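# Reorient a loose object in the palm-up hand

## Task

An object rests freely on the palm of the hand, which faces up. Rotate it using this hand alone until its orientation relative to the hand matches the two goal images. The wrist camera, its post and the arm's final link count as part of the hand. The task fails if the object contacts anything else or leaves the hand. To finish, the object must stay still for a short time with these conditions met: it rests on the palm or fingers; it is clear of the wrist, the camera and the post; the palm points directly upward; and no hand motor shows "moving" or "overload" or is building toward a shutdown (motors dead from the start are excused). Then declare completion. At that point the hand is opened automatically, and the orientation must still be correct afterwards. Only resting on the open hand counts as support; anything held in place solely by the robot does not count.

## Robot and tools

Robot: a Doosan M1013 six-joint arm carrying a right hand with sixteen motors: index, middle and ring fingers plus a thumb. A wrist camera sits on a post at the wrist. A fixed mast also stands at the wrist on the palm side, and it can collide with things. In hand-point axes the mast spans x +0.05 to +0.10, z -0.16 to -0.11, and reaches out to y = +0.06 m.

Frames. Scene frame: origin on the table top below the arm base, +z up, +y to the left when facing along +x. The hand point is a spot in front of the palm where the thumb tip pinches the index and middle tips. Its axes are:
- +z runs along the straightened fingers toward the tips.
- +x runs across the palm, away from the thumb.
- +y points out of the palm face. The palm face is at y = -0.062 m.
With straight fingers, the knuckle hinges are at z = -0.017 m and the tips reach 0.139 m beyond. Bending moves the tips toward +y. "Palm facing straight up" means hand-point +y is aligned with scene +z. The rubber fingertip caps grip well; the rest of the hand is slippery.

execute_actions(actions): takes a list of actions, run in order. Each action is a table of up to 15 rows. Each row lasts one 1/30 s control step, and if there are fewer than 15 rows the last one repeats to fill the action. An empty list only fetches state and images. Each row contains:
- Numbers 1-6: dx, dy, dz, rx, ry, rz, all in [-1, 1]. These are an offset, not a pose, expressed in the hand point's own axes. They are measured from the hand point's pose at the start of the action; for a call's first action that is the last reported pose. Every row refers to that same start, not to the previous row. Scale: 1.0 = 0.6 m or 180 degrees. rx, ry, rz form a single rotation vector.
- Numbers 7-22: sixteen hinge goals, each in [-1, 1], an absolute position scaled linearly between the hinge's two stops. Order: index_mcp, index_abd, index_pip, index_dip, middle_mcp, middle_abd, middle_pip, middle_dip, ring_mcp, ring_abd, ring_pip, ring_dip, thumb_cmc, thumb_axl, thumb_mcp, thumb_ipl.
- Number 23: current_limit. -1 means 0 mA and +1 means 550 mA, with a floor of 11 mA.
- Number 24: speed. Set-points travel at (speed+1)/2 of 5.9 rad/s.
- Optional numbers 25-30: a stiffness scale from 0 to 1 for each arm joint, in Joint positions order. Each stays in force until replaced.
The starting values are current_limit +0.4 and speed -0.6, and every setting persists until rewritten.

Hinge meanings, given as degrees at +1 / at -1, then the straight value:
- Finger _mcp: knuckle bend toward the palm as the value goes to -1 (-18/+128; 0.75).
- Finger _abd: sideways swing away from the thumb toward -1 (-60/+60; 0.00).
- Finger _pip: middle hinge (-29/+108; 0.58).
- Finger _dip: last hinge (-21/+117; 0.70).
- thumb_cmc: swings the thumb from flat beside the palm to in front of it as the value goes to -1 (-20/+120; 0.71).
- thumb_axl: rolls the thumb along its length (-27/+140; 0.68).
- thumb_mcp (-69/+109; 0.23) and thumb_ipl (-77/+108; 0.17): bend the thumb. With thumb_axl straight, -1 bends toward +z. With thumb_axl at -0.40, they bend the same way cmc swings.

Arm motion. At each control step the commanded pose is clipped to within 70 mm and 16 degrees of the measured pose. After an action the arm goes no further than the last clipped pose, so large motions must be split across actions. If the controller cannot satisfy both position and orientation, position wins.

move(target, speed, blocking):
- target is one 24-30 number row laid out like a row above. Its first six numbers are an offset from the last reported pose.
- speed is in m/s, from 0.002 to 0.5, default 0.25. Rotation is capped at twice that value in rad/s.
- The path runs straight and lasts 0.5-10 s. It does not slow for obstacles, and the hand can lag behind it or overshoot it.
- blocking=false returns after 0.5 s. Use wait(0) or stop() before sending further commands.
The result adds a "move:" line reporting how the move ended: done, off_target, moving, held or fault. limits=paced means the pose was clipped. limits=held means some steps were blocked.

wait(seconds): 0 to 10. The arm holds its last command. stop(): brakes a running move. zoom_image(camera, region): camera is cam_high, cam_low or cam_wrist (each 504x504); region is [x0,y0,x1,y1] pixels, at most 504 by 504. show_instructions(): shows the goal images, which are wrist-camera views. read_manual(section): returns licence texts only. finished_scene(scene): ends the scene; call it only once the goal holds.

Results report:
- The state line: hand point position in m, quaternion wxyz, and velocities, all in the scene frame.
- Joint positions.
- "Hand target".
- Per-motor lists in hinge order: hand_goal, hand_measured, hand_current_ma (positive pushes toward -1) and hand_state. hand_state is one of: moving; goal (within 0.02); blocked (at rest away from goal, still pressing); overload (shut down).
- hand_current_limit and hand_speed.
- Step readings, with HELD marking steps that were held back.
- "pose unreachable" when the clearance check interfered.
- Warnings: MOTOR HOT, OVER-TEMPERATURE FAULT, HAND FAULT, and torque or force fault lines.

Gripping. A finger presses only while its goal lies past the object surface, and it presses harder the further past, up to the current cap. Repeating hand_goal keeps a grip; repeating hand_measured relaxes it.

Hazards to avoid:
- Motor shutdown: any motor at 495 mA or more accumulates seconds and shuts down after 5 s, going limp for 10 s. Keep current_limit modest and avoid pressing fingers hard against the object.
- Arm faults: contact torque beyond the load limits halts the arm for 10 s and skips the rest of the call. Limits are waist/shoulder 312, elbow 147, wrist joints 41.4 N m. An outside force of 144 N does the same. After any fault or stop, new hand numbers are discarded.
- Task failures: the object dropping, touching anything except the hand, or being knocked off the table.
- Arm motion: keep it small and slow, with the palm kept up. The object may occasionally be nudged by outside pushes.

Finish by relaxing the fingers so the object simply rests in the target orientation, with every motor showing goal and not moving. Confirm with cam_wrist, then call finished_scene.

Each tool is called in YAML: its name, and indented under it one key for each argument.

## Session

show_instructions:

move:
  target: [0,0,0,0,0,0,0.6,0,0.5,0.6,0.6,0,0.5,0.6,0.6,0,0.5,0.6,0.5,0.6,0.2,0.17,0.4,-0.6]

Reference images for this scene: goal picture from the wrist camera place, goal picture looking into the palm.

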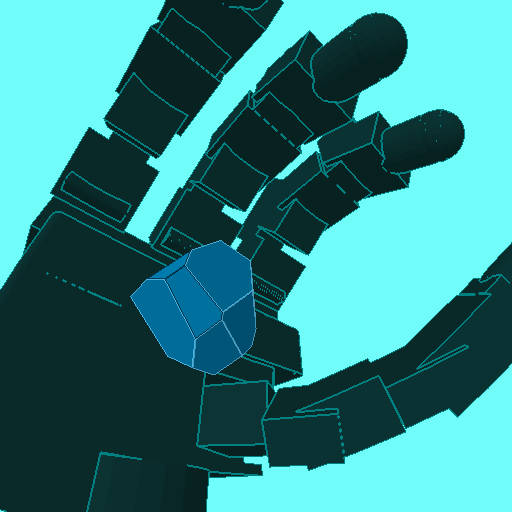

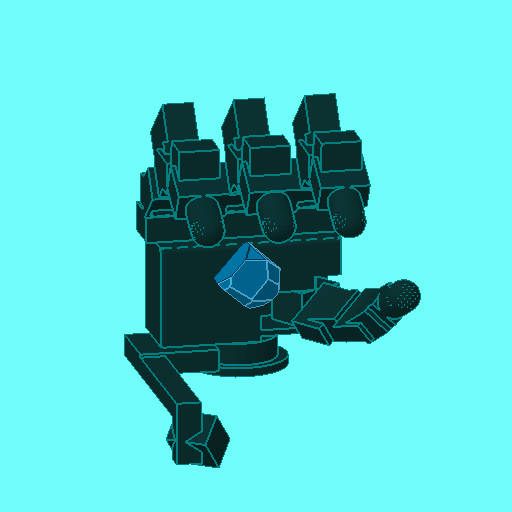

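Scene clock: 0.90 s.
end_effector_position=(+0.7091, +0.0047, +0.5385) hand_goal=(+0.600, +0.000, +0.500, +0.600, +0.600, +0.000, +0.500, +0.600, +0.600, +0.000, +0.500, +0.600, +0.500, +0.600, +0.200, +0.170) hand_measured=(+0.610, +0.000, +0.500, +0.598, +0.610, +0.000, +0.500, +0.598, +0.610, +0.000, +0.500, +0.598, +0.510, +0.598, +0.200, +0.168) hand_current_ma=(+58, +0, +5, -11, +54, +0, +5, -11, +54, +0, +5, -11, +55, -12, -6, -12) hand_state=(goal, goal, goal, goal, goal, goal, goal, goal, goal, goal, goal, goal, goal, goal, goal, goal) hand_current_limit=0.40 hand_speed=-0.60 end_effector_quat_wxyz=(+0.693, +0.709, +0.094, +0.092) end_effector_velocity=(-0.000, +0.000, +0.000) end_effector_angular_velocity=(-0.000, -0.000, -0.000)
Joint positions: [ 0.288  0.414  1.755 -1.522  1.605 -0.97 ]
Joint velocities: [ 0.    -0.     0.    -0.     0.001  0.   ]
Hand target: +0.709, +0.005, +0.538; +0.693, +0.709, +0.094, +0.092
Off the commanded pose: 0.000 m, 0 deg.
Joint stiffness scale: [1. 1. 1. 1. 1. 1.]
move: done
camera_calibration (this result's frames):
cam_wrist: T_world_to_cam=[[-0.73348, -0.199277, 0.649843, 0.202251], [-0.610548, 0.61334, -0.501044, 0.653039], [-0.298728, -0.764266, -0.57154, 0.645329], [0, 0, 0, 1]] pos_world=[0.739836, 0.132972, 0.564601]

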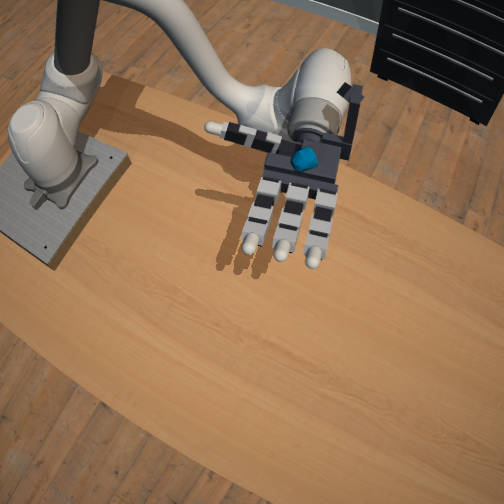

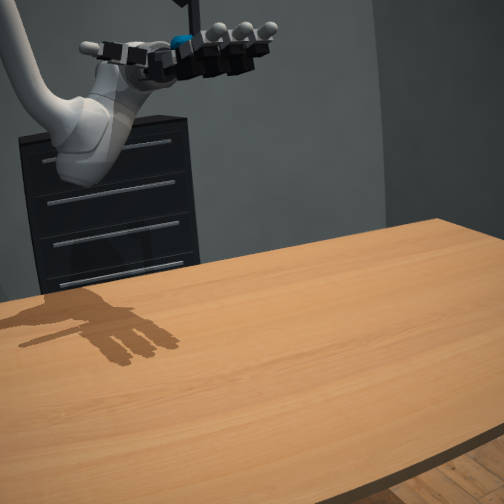

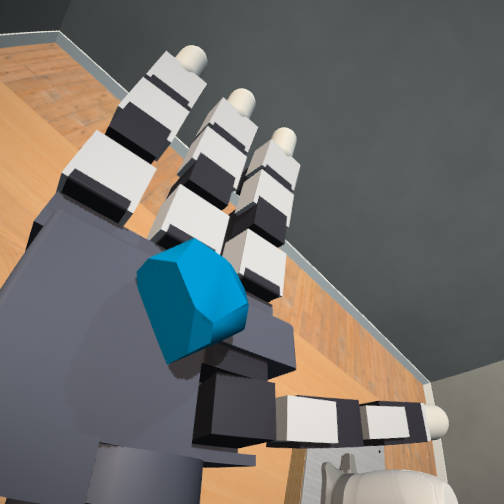

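zoom_image:
  camera: "cam_wrist"
  region: [100,200,290,390]

zoom_image:
  camera: "cam_high"
  region: [255,110,355,210]

Region (100, 200, 290, 390) of cam_wrist's 504x504 image, scaled by 2.653, with more detail than that image has.

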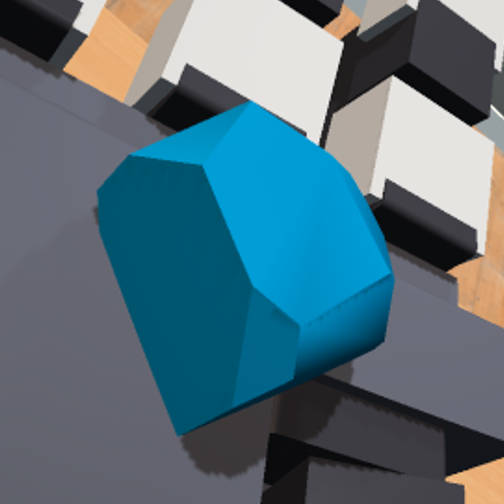

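Region (255, 110, 355, 210) of cam_high's 504x504 image, scaled by 5.040, with more detail than that image has.

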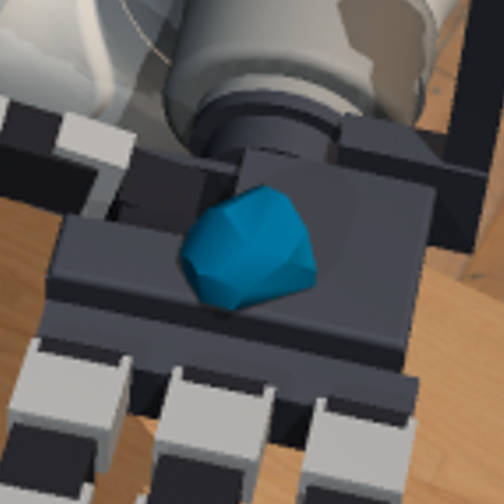

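move:
  target: [0,0,0,0,0,0,0.6,0,0.5,0.6,0.6,0,0.5,0.6,0.6,0,0.5,0.6,0.5,-0.4,-0.5,-0.7,0.4,-0.6]

zoom_image:
  camera: "cam_high"
  region: [220,90,360,230]

Scene clock: 17.87 s.
end_effector_position=(+0.7091, +0.0047, +0.5385) hand_goal=(+0.600, +0.000, +0.500, +0.600, +0.600, +0.000, +0.500, +0.600, +0.600, +0.000, +0.500, +0.600, +0.500, -0.400, -0.500, -0.700) hand_measured=(+0.610, +0.000, +0.500, +0.598, +0.610, +0.000, +0.500, +0.598, +0.610, +0.000, +0.500, +0.598, +0.510, -0.398, -0.498, -0.700) hand_current_ma=(+58, +0, +5, -11, +54, +0, +5, -11, +54, +0, +5, -11, +54, +16, +9, +4) hand_state=(goal, goal, goal, goal, goal, goal, goal, goal, goal, goal, goal, goal, goal, goal, goal, goal) hand_current_limit=0.40 hand_speed=-0.60 end_effector_quat_wxyz=(+0.693, +0.709, +0.094, +0.092) end_effector_velocity=(+0.000, +0.000, +0.000) end_effector_angular_velocity=(-0.001, -0.001, -0.001)
Joint positions: [ 0.288  0.414  1.755 -1.522  1.605 -0.97 ]
Joint velocities: [ 0.     0.001 -0.001  0.     0.001  0.   ]
Hand target: +0.709, +0.005, +0.538; +0.693, +0.709, +0.094, +0.092
Off the commanded pose: 0.000 m, 0 deg.
Joint stiffness scale: [1. 1. 1. 1. 1. 1.]
move: done
camera_calibration (this result's frames):
cam_wrist: T_world_to_cam=[[-0.733479, -0.199277, 0.649844, 0.20225], [-0.610548, 0.61334, -0.501044, 0.653039], [-0.298729, -0.764266, -0.57154, 0.645329], [0, 0, 0, 1]] pos_world=[0.739836, 0.132972, 0.564601]

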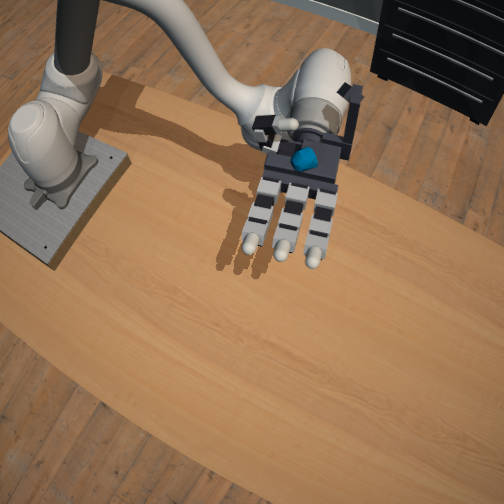

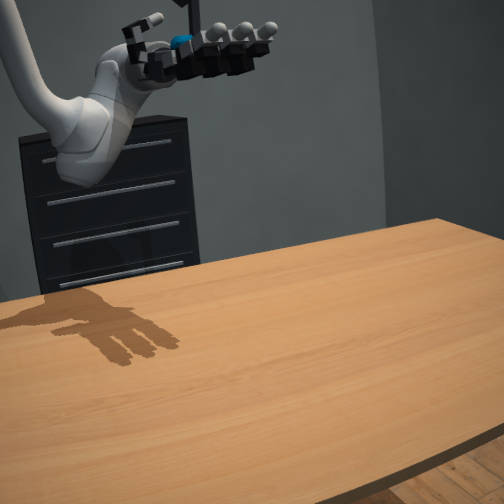

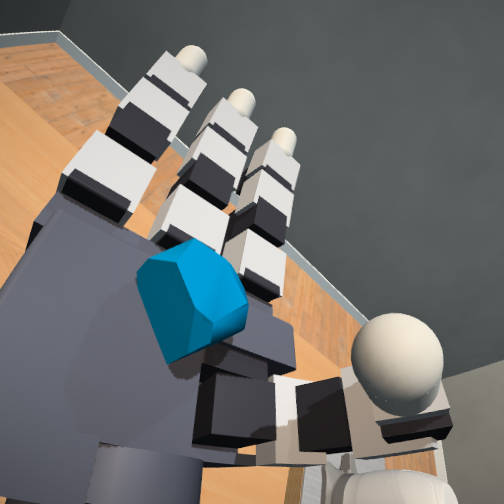

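Region (220, 90, 360, 230) of cam_high's 504x504 image, scaled by 3.600, with more detail than that image has.

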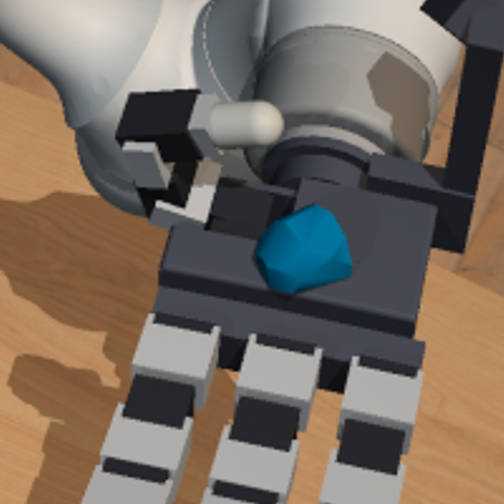

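move:
  target: [0,0,0,0,0,0,0.6,0,0.5,0.6,0.6,0,0.5,0.6,0.6,0,0.5,0.6,-0.55,-0.55,-0.22,-0.85,0.4,-0.6]

zoom_image:
  camera: "cam_high"
  region: [220,90,360,230]

Scene clock: 32.03 s.
end_effector_position=(+0.7091, +0.0047, +0.5385) hand_goal=(+0.600, +0.000, +0.500, +0.600, +0.600, +0.000, +0.500, +0.600, +0.600, +0.000, +0.500, +0.600, -0.550, -0.550, -0.220, -0.850) hand_measured=(+0.610, +0.000, +0.500, +0.598, +0.610, +0.000, +0.500, +0.598, +0.610, +0.000, +0.500, +0.598, -0.532, -0.548, -0.220, -0.850) hand_current_ma=(+58, +0, +5, -11, +54, +0, +5, -11, +54, +0, +5, -11, +91, +10, +6, +3) hand_state=(goal, goal, goal, goal, goal, goal, goal, goal, goal, goal, goal, goal, goal, goal, goal, goal) hand_current_limit=0.40 hand_speed=-0.60 end_effector_quat_wxyz=(+0.693, +0.709, +0.094, +0.092) end_effector_velocity=(+0.000, +0.000, -0.000) end_effector_angular_velocity=(+0.000, -0.001, +0.000)
Joint positions: [ 0.288  0.414  1.755 -1.522  1.605 -0.97 ]
Joint velocities: [ 0.     0.    -0.    -0.    -0.     0.001]
Hand target: +0.709, +0.005, +0.538; +0.693, +0.709, +0.094, +0.092
Off the commanded pose: 0.000 m, 0 deg.
Joint stiffness scale: [1. 1. 1. 1. 1. 1.]
move: done
camera_calibration (this result's frames):
cam_wrist: T_world_to_cam=[[-0.73348, -0.199277, 0.649843, 0.202251], [-0.610548, 0.61334, -0.501044, 0.653039], [-0.298728, -0.764266, -0.57154, 0.645329], [0, 0, 0, 1]] pos_world=[0.739836, 0.132972, 0.564601]

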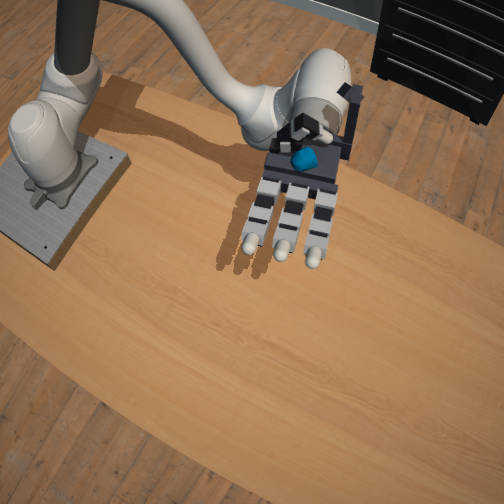

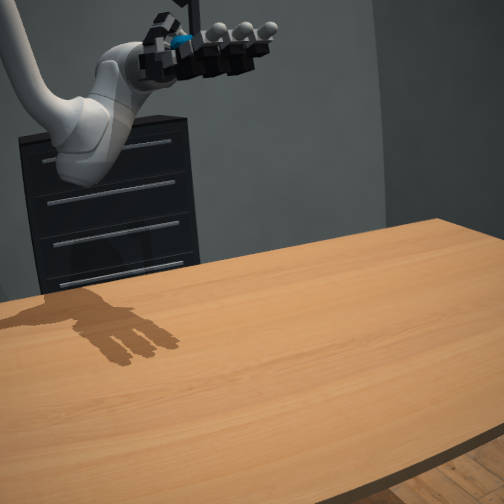

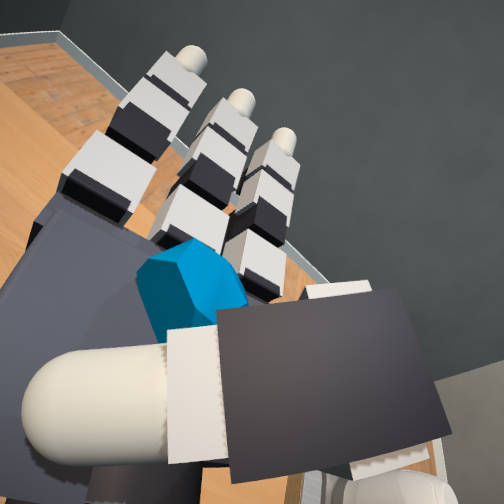

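Region (220, 90, 360, 230) of cam_high's 504x504 image, scaled by 3.600, with more detail than that image has.

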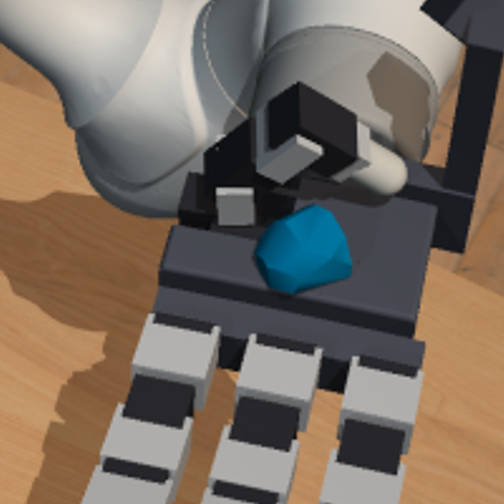

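Sweep, with fingers raised as a guard.

move:
  target: [0,0,0,0,0,0,0.2,0,0.5,0.6,0.2,0,0.5,0.6,0.2,0,0.5,0.6,-0.55,0.1,-0.25,-0.9,0.4,-0.85]

zoom_image:
  camera: "cam_high"
  region: [220,90,360,230]

Scene clock: 38.77 s.
end_effector_position=(+0.7091, +0.0047, +0.5385) hand_goal=(+0.200, +0.000, +0.500, +0.600, +0.200, +0.000, +0.500, +0.600, +0.200, +0.000, +0.500, +0.600, -0.550, +0.100, -0.250, -0.900) hand_measured=(+0.224, +0.000, +0.500, +0.598, +0.222, +0.000, +0.500, +0.598, +0.222, +0.000, +0.500, +0.598, -0.552, +0.092, -0.252, -0.898) hand_current_ma=(+132, +0, +5, -11, +124, +0, +5, -11, +124, +0, +5, -11, -9, -50, -7, +7) hand_state=(blocked, goal, goal, goal, blocked, goal, goal, goal, blocked, goal, goal, goal, goal, goal, goal, goal) hand_current_limit=0.40 hand_speed=-0.85 end_effector_quat_wxyz=(+0.693, +0.709, +0.094, +0.092) end_effector_velocity=(+0.000, +0.000, +0.000) end_effector_angular_velocity=(+0.000, -0.000, +0.000)
Joint positions: [ 0.288  0.414  1.755 -1.522  1.605 -0.97 ]
Joint velocities: [ 0. -0. -0. -0. -0. -0.]
Hand target: +0.709, +0.005, +0.538; +0.693, +0.709, +0.094, +0.092
Off the commanded pose: 0.000 m, 0 deg.
Joint stiffness scale: [1. 1. 1. 1. 1. 1.]
move: done
camera_calibration (this result's frames):
cam_wrist: T_world_to_cam=[[-0.733479, -0.199277, 0.649844, 0.202251], [-0.610548, 0.61334, -0.501044, 0.653039], [-0.298729, -0.764266, -0.57154, 0.645329], [0, 0, 0, 1]] pos_world=[0.739836, 0.132972, 0.564601]

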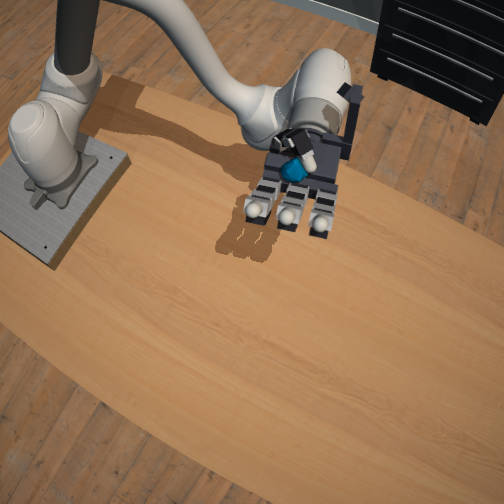

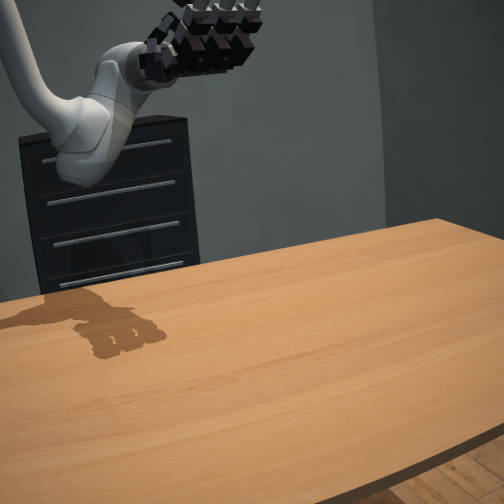

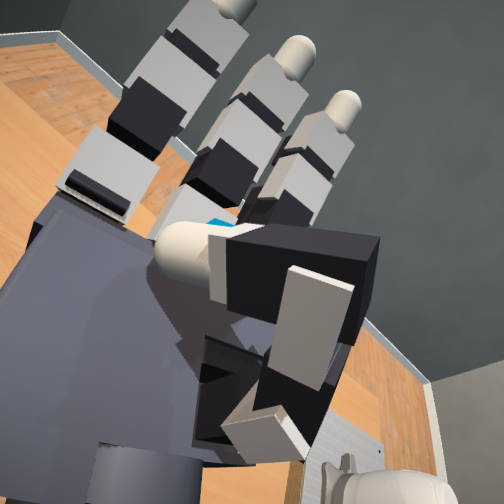

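Region (220, 90, 360, 230) of cam_high's 504x504 image, scaled by 3.600, with more detail than that image has.

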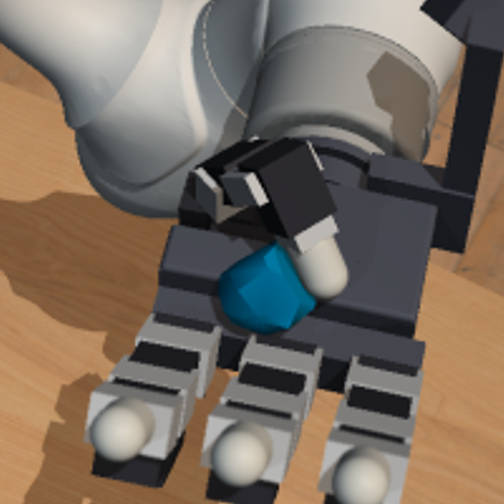

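move:
  target: [0,0,0,0,0,0,-0.7,0,0.6,0.6,0.5,0,0.5,0.6,0.5,0,0.5,0.6,-0.55,0.1,-0.25,-0.9,0.4,-0.8]

move:
  target: [0,0,0,0,0,0,0.4,0,0.6,0.6,0.5,0,0.5,0.6,0.5,0,0.5,0.6,-0.55,-0.3,-0.1,-0.6,0.4,-0.6]

zoom_image:
  camera: "cam_high"
  region: [220,90,360,230]

Scene clock: 48.10 s.
end_effector_position=(+0.7091, +0.0047, +0.5385) hand_goal=(-0.700, +0.000, +0.600, +0.600, +0.500, +0.000, +0.500, +0.600, +0.500, +0.000, +0.500, +0.600, -0.550, +0.100, -0.250, -0.900) hand_measured=(-0.700, +0.000, +0.600, +0.598, +0.510, +0.000, +0.500, +0.598, +0.508, +0.000, +0.500, +0.598, -0.552, +0.092, -0.252, -0.898) hand_current_ma=(+5, +0, -1, -11, +51, +0, +5, -11, +51, +0, +5, -11, -9, -50, -7, +7) hand_state=(goal, goal, goal, goal, goal, goal, goal, goal, goal, goal, goal, goal, goal, goal, goal, goal) hand_current_limit=0.40 hand_speed=-0.80 end_effector_quat_wxyz=(+0.693, +0.709, +0.094, +0.092) end_effector_velocity=(-0.001, -0.000, +0.001) end_effector_angular_velocity=(-0.000, -0.002, -0.001)
Joint positions: [ 0.288  0.414  1.755 -1.522  1.605 -0.97 ]
Joint velocities: [-0.    -0.001  0.    -0.     0.001  0.   ]
Hand target: +0.709, +0.005, +0.538; +0.693, +0.709, +0.094, +0.092
Off the commanded pose: 0.000 m, 0 deg.
Joint stiffness scale: [1. 1. 1. 1. 1. 1.]
move: done
camera_calibration (this result's frames):
cam_wrist: T_world_to_cam=[[-0.733479, -0.199277, 0.649844, 0.20225], [-0.610548, 0.61334, -0.501044, 0.653039], [-0.298729, -0.764266, -0.57154, 0.645329], [0, 0, 0, 1]] pos_world=[0.739836, 0.132972, 0.564601]

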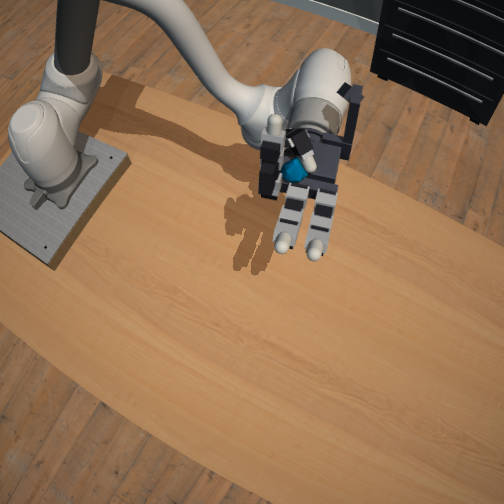

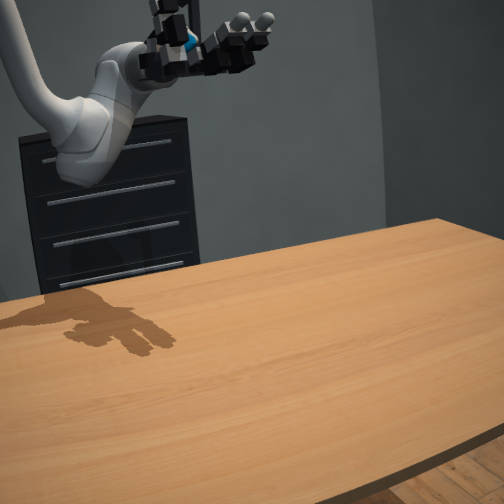

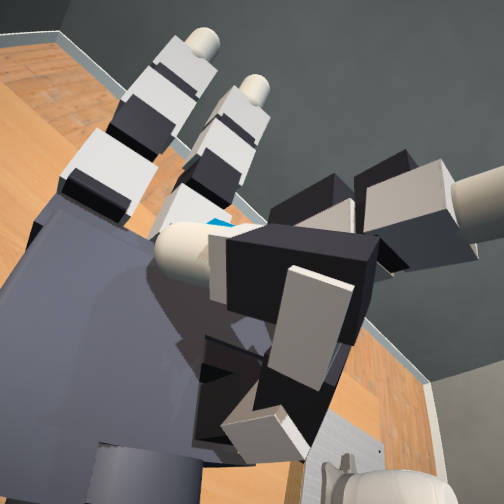

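Scene clock: 49.57 s.
end_effector_position=(+0.7091, +0.0047, +0.5385) hand_goal=(+0.400, +0.000, +0.600, +0.600, +0.500, +0.000, +0.500, +0.600, +0.500, +0.000, +0.500, +0.600, -0.550, -0.300, -0.100, -0.600) hand_measured=(+0.410, +0.000, +0.600, +0.598, +0.510, +0.000, +0.500, +0.598, +0.508, +0.000, +0.500, +0.598, -0.552, -0.298, -0.108, -0.606) hand_current_ma=(+54, +0, +4, -10, +51, +0, +5, -11, +51, +0, +5, -11, -9, +15, -61, -36) hand_state=(goal, goal, goal, goal, goal, goal, goal, goal, goal, goal, goal, goal, goal, goal, goal, goal) hand_current_limit=0.40 hand_speed=-0.60 end_effector_quat_wxyz=(+0.693, +0.709, +0.094, +0.092) end_effector_velocity=(+0.000, +0.000, +0.000) end_effector_angular_velocity=(+0.001, -0.000, +0.001)
Joint positions: [ 0.288  0.414  1.755 -1.522  1.605 -0.97 ]
Joint velocities: [-0.    -0.    -0.    -0.    -0.001 -0.   ]
Hand target: +0.709, +0.005, +0.538; +0.693, +0.709, +0.094, +0.092
Off the commanded pose: 0.000 m, 0 deg.
Joint stiffness scale: [1. 1. 1. 1. 1. 1.]
move: done
camera_calibration (this result's frames):
cam_wrist: T_world_to_cam=[[-0.733479, -0.199277, 0.649844, 0.20225], [-0.610548, 0.61334, -0.501044, 0.653039], [-0.298729, -0.764266, -0.57154, 0.645329], [0, 0, 0, 1]] pos_world=[0.739836, 0.132972, 0.564601]

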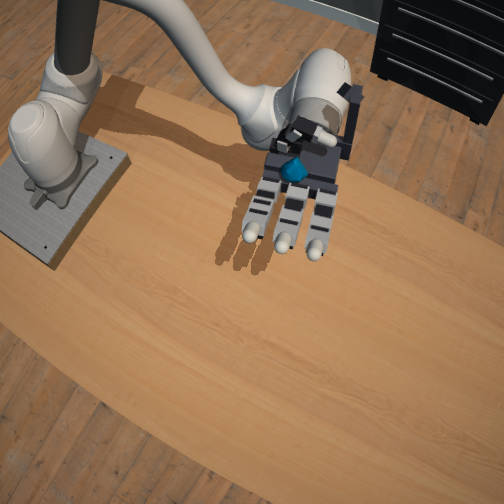

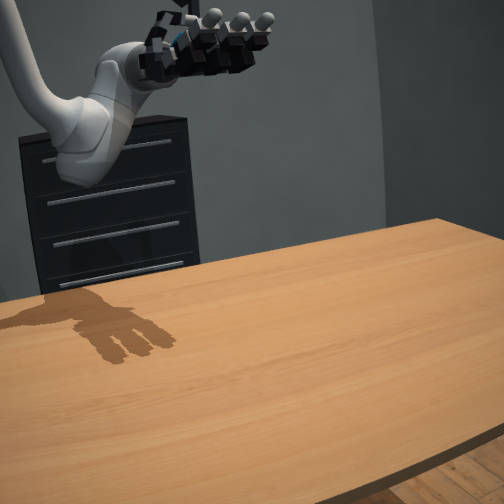

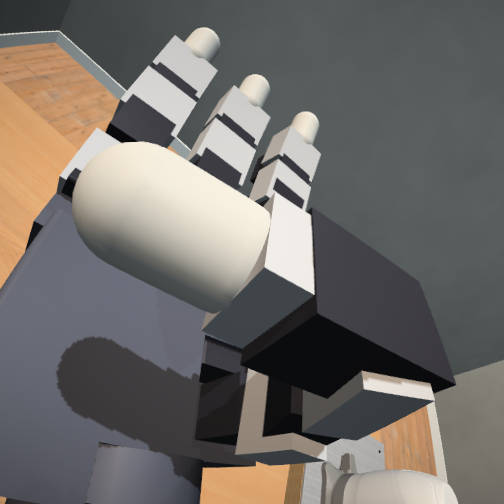

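Region (220, 90, 360, 230) of cam_high's 504x504 image, scaled by 3.600, with more detail than that image has.

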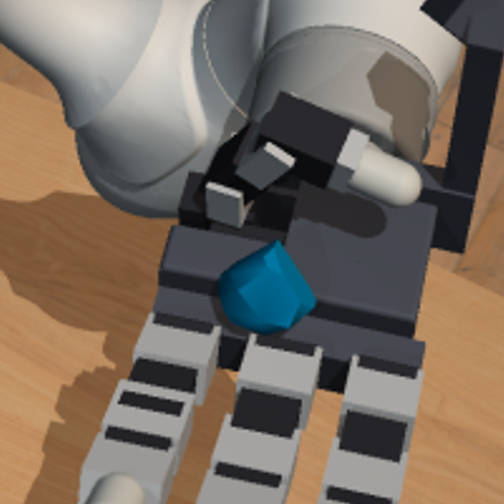

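move:
  target: [0,0,0,0,0,0,-0.6,0,0.6,0.6,0.5,0,0.5,0.6,0.5,0,0.5,0.6,-0.55,-0.2,-0.33,-0.64,0.4,-0.6]

move:
  target: [0,0,0,0,0,0,-0.6,0,0.6,0.6,0.5,0,0.5,0.6,0.5,0,0.5,0.6,-0.55,0.35,-0.33,-0.64,0.2,-0.85]

zoom_image:
  camera: "cam_high"
  region: [220,90,360,230]

move:
  target: [0,0,0,0,0,0,0.4,0,0.6,0.6,0.5,0,0.5,0.6,0.5,0,0.5,0.6,-0.55,-0.3,-0.1,-0.6,0.4,-0.6]

zoom_image:
  camera: "cam_high"
  region: [220,90,360,230]

Scene clock: 65.87 s.
end_effector_position=(+0.7091, +0.0047, +0.5385) hand_goal=(-0.600, +0.000, +0.600, +0.600, +0.500, +0.000, +0.500, +0.600, +0.500, +0.000, +0.500, +0.600, -0.550, -0.200, -0.330, -0.640) hand_measured=(-0.598, +0.000, +0.600, +0.598, +0.510, +0.000, +0.500, +0.598, +0.508, +0.000, +0.500, +0.598, -0.552, -0.202, -0.332, -0.640) hand_current_ma=(+12, +0, +4, -10, +51, +0, +5, -11, +51, +0, +5, -11, -15, -13, -16, +3) hand_state=(goal, goal, goal, goal, goal, goal, goal, goal, goal, goal, goal, goal, goal, goal, goal, goal) hand_current_limit=0.40 hand_speed=-0.60 end_effector_quat_wxyz=(+0.693, +0.709, +0.094, +0.092) end_effector_velocity=(-0.000, -0.000, +0.000) end_effector_angular_velocity=(+0.001, -0.001, +0.001)
Joint positions: [ 0.288  0.414  1.755 -1.522  1.605 -0.97 ]
Joint velocities: [-0.    -0.001  0.    -0.    -0.001  0.   ]
Hand target: +0.709, +0.005, +0.538; +0.693, +0.709, +0.094, +0.092
Off the commanded pose: 0.000 m, 0 deg.
Joint stiffness scale: [1. 1. 1. 1. 1. 1.]
move: done
camera_calibration (this result's frames):
cam_wrist: T_world_to_cam=[[-0.73348, -0.199277, 0.649843, 0.202251], [-0.610548, 0.61334, -0.501044, 0.653039], [-0.298728, -0.764266, -0.57154, 0.645329], [0, 0, 0, 1]] pos_world=[0.739836, 0.132972, 0.564601]

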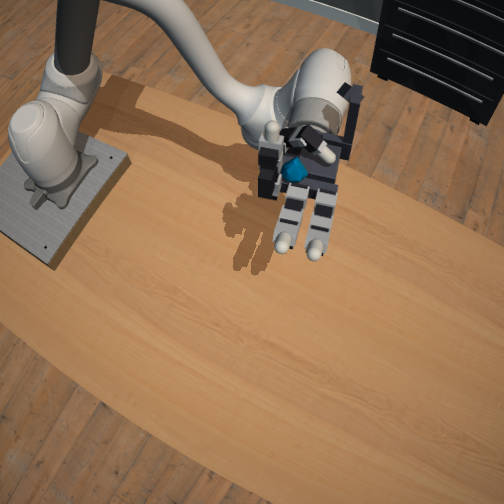

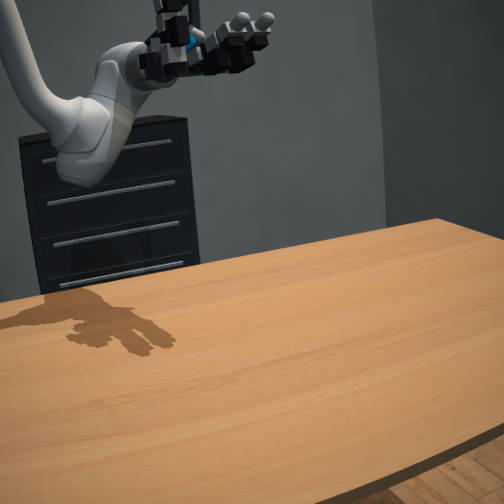

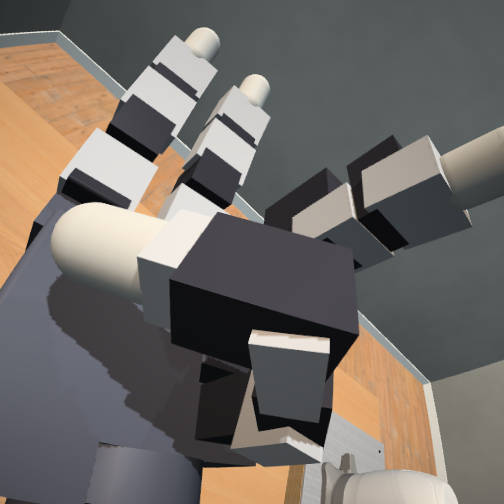

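Scene clock: 67.63 s.
end_effector_position=(+0.7091, +0.0047, +0.5385) hand_goal=(-0.600, +0.000, +0.600, +0.600, +0.500, +0.000, +0.500, +0.600, +0.500, +0.000, +0.500, +0.600, -0.550, +0.350, -0.330, -0.640) hand_measured=(-0.598, +0.000, +0.600, +0.598, +0.510, +0.000, +0.500, +0.598, +0.508, +0.000, +0.500, +0.598, -0.558, +0.230, -0.328, -0.634) hand_current_ma=(+12, +0, +4, -10, +51, +0, +5, -11, +51, +0, +5, -11, -41, -330, +18, +44) hand_state=(goal, goal, goal, goal, goal, goal, goal, goal, goal, goal, goal, goal, goal, blocked, goal, goal) hand_current_limit=0.20 hand_speed=-0.85 end_effector_quat_wxyz=(+0.693, +0.709, +0.094, +0.092) end_effector_velocity=(-0.000, -0.000, +0.000) end_effector_angular_velocity=(+0.000, -0.001, -0.001)
Joint positions: [ 0.288  0.414  1.755 -1.522  1.605 -0.97 ]
Joint velocities: [-0.    -0.     0.     0.     0.001  0.001]
Hand target: +0.709, +0.005, +0.538; +0.693, +0.709, +0.094, +0.092
Off the commanded pose: 0.000 m, 0 deg.
Joint stiffness scale: [1. 1. 1. 1. 1. 1.]
move: done
camera_calibration (this result's frames):
cam_wrist: T_world_to_cam=[[-0.73348, -0.199277, 0.649843, 0.202251], [-0.610548, 0.61334, -0.501044, 0.653039], [-0.298728, -0.764266, -0.571541, 0.645329], [0, 0, 0, 1]] pos_world=[0.739836, 0.132972, 0.564601]

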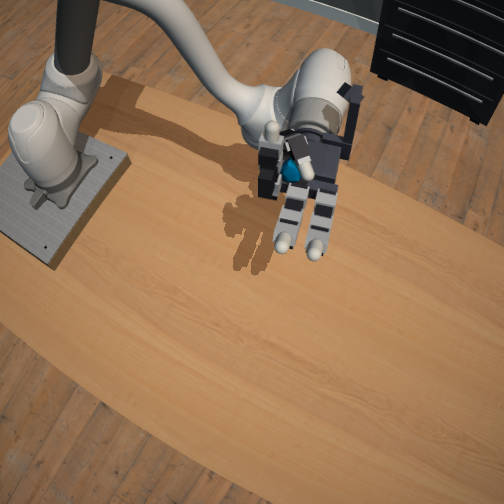

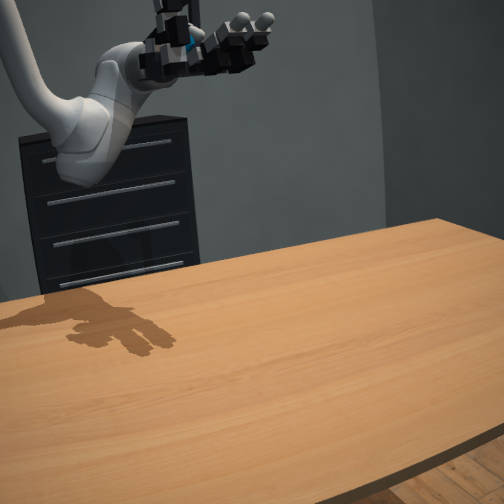

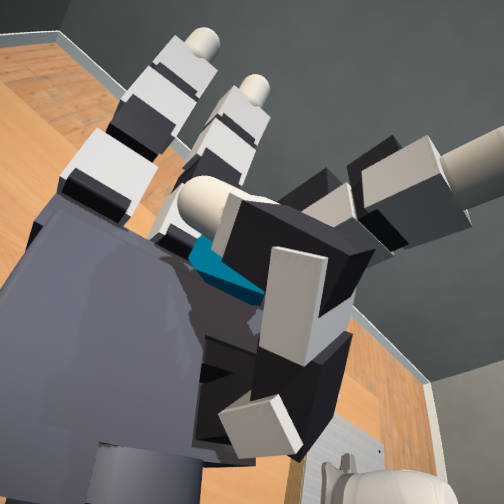

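Region (220, 90, 360, 230) of cam_high's 504x504 image, scaled by 3.600, with more detail than that image has.

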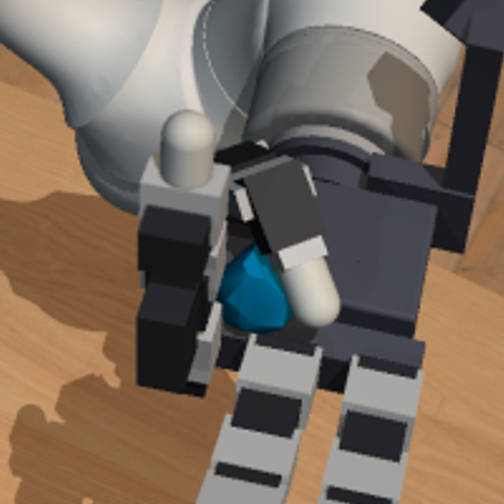

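Scene clock: 69.00 s.
end_effector_position=(+0.7091, +0.0047, +0.5385) hand_goal=(+0.400, +0.000, +0.600, +0.600, +0.500, +0.000, +0.500, +0.600, +0.500, +0.000, +0.500, +0.600, -0.550, -0.300, -0.100, -0.600) hand_measured=(+0.410, +0.000, +0.600, +0.598, +0.510, +0.000, +0.500, +0.598, +0.508, +0.000, +0.500, +0.598, -0.558, -0.298, -0.110, -0.604) hand_current_ma=(+54, +0, +5, -10, +51, +0, +5, -11, +51, +0, +5, -11, -41, +15, -63, -32) hand_state=(goal, goal, goal, goal, goal, goal, goal, goal, goal, goal, goal, goal, goal, goal, goal, goal) hand_current_limit=0.40 hand_speed=-0.60 end_effector_quat_wxyz=(+0.693, +0.709, +0.094, +0.092) end_effector_velocity=(+0.000, -0.000, -0.001) end_effector_angular_velocity=(+0.001, +0.000, +0.001)
Joint positions: [ 0.288  0.414  1.755 -1.522  1.605 -0.97 ]
Joint velocities: [-0.     0.     0.    -0.    -0.001  0.001]
Hand target: +0.709, +0.005, +0.538; +0.693, +0.709, +0.094, +0.092
Off the commanded pose: 0.000 m, 0 deg.
Joint stiffness scale: [1. 1. 1. 1. 1. 1.]
move: done
camera_calibration (this result's frames):
cam_wrist: T_world_to_cam=[[-0.73348, -0.199277, 0.649843, 0.202251], [-0.610548, 0.61334, -0.501044, 0.653039], [-0.298728, -0.764266, -0.57154, 0.645329], [0, 0, 0, 1]] pos_world=[0.739836, 0.132972, 0.564601]

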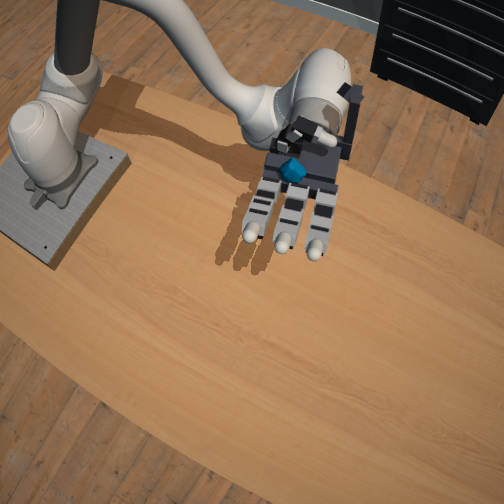

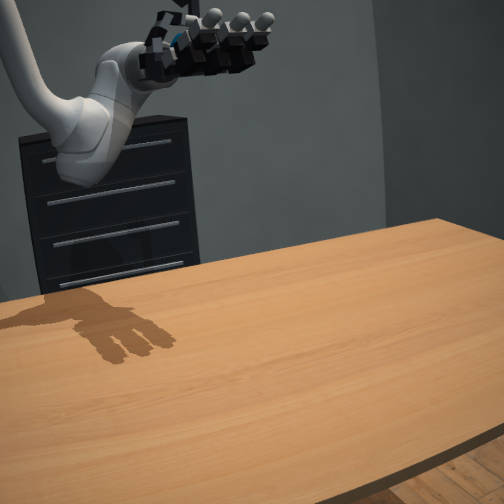

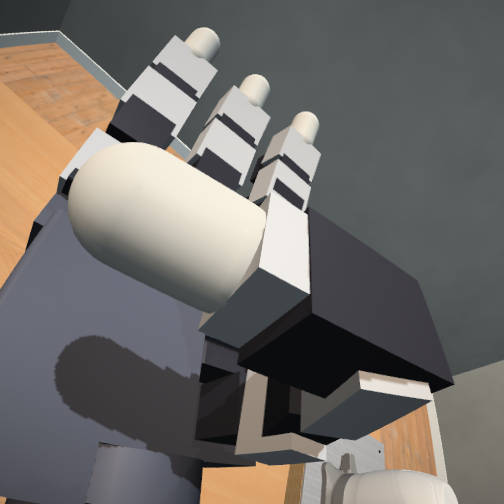

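Region (220, 90, 360, 230) of cam_high's 504x504 image, scaled by 3.600, with more detail than that image has.

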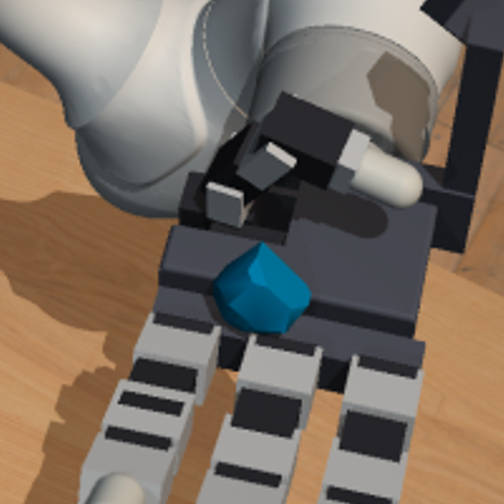

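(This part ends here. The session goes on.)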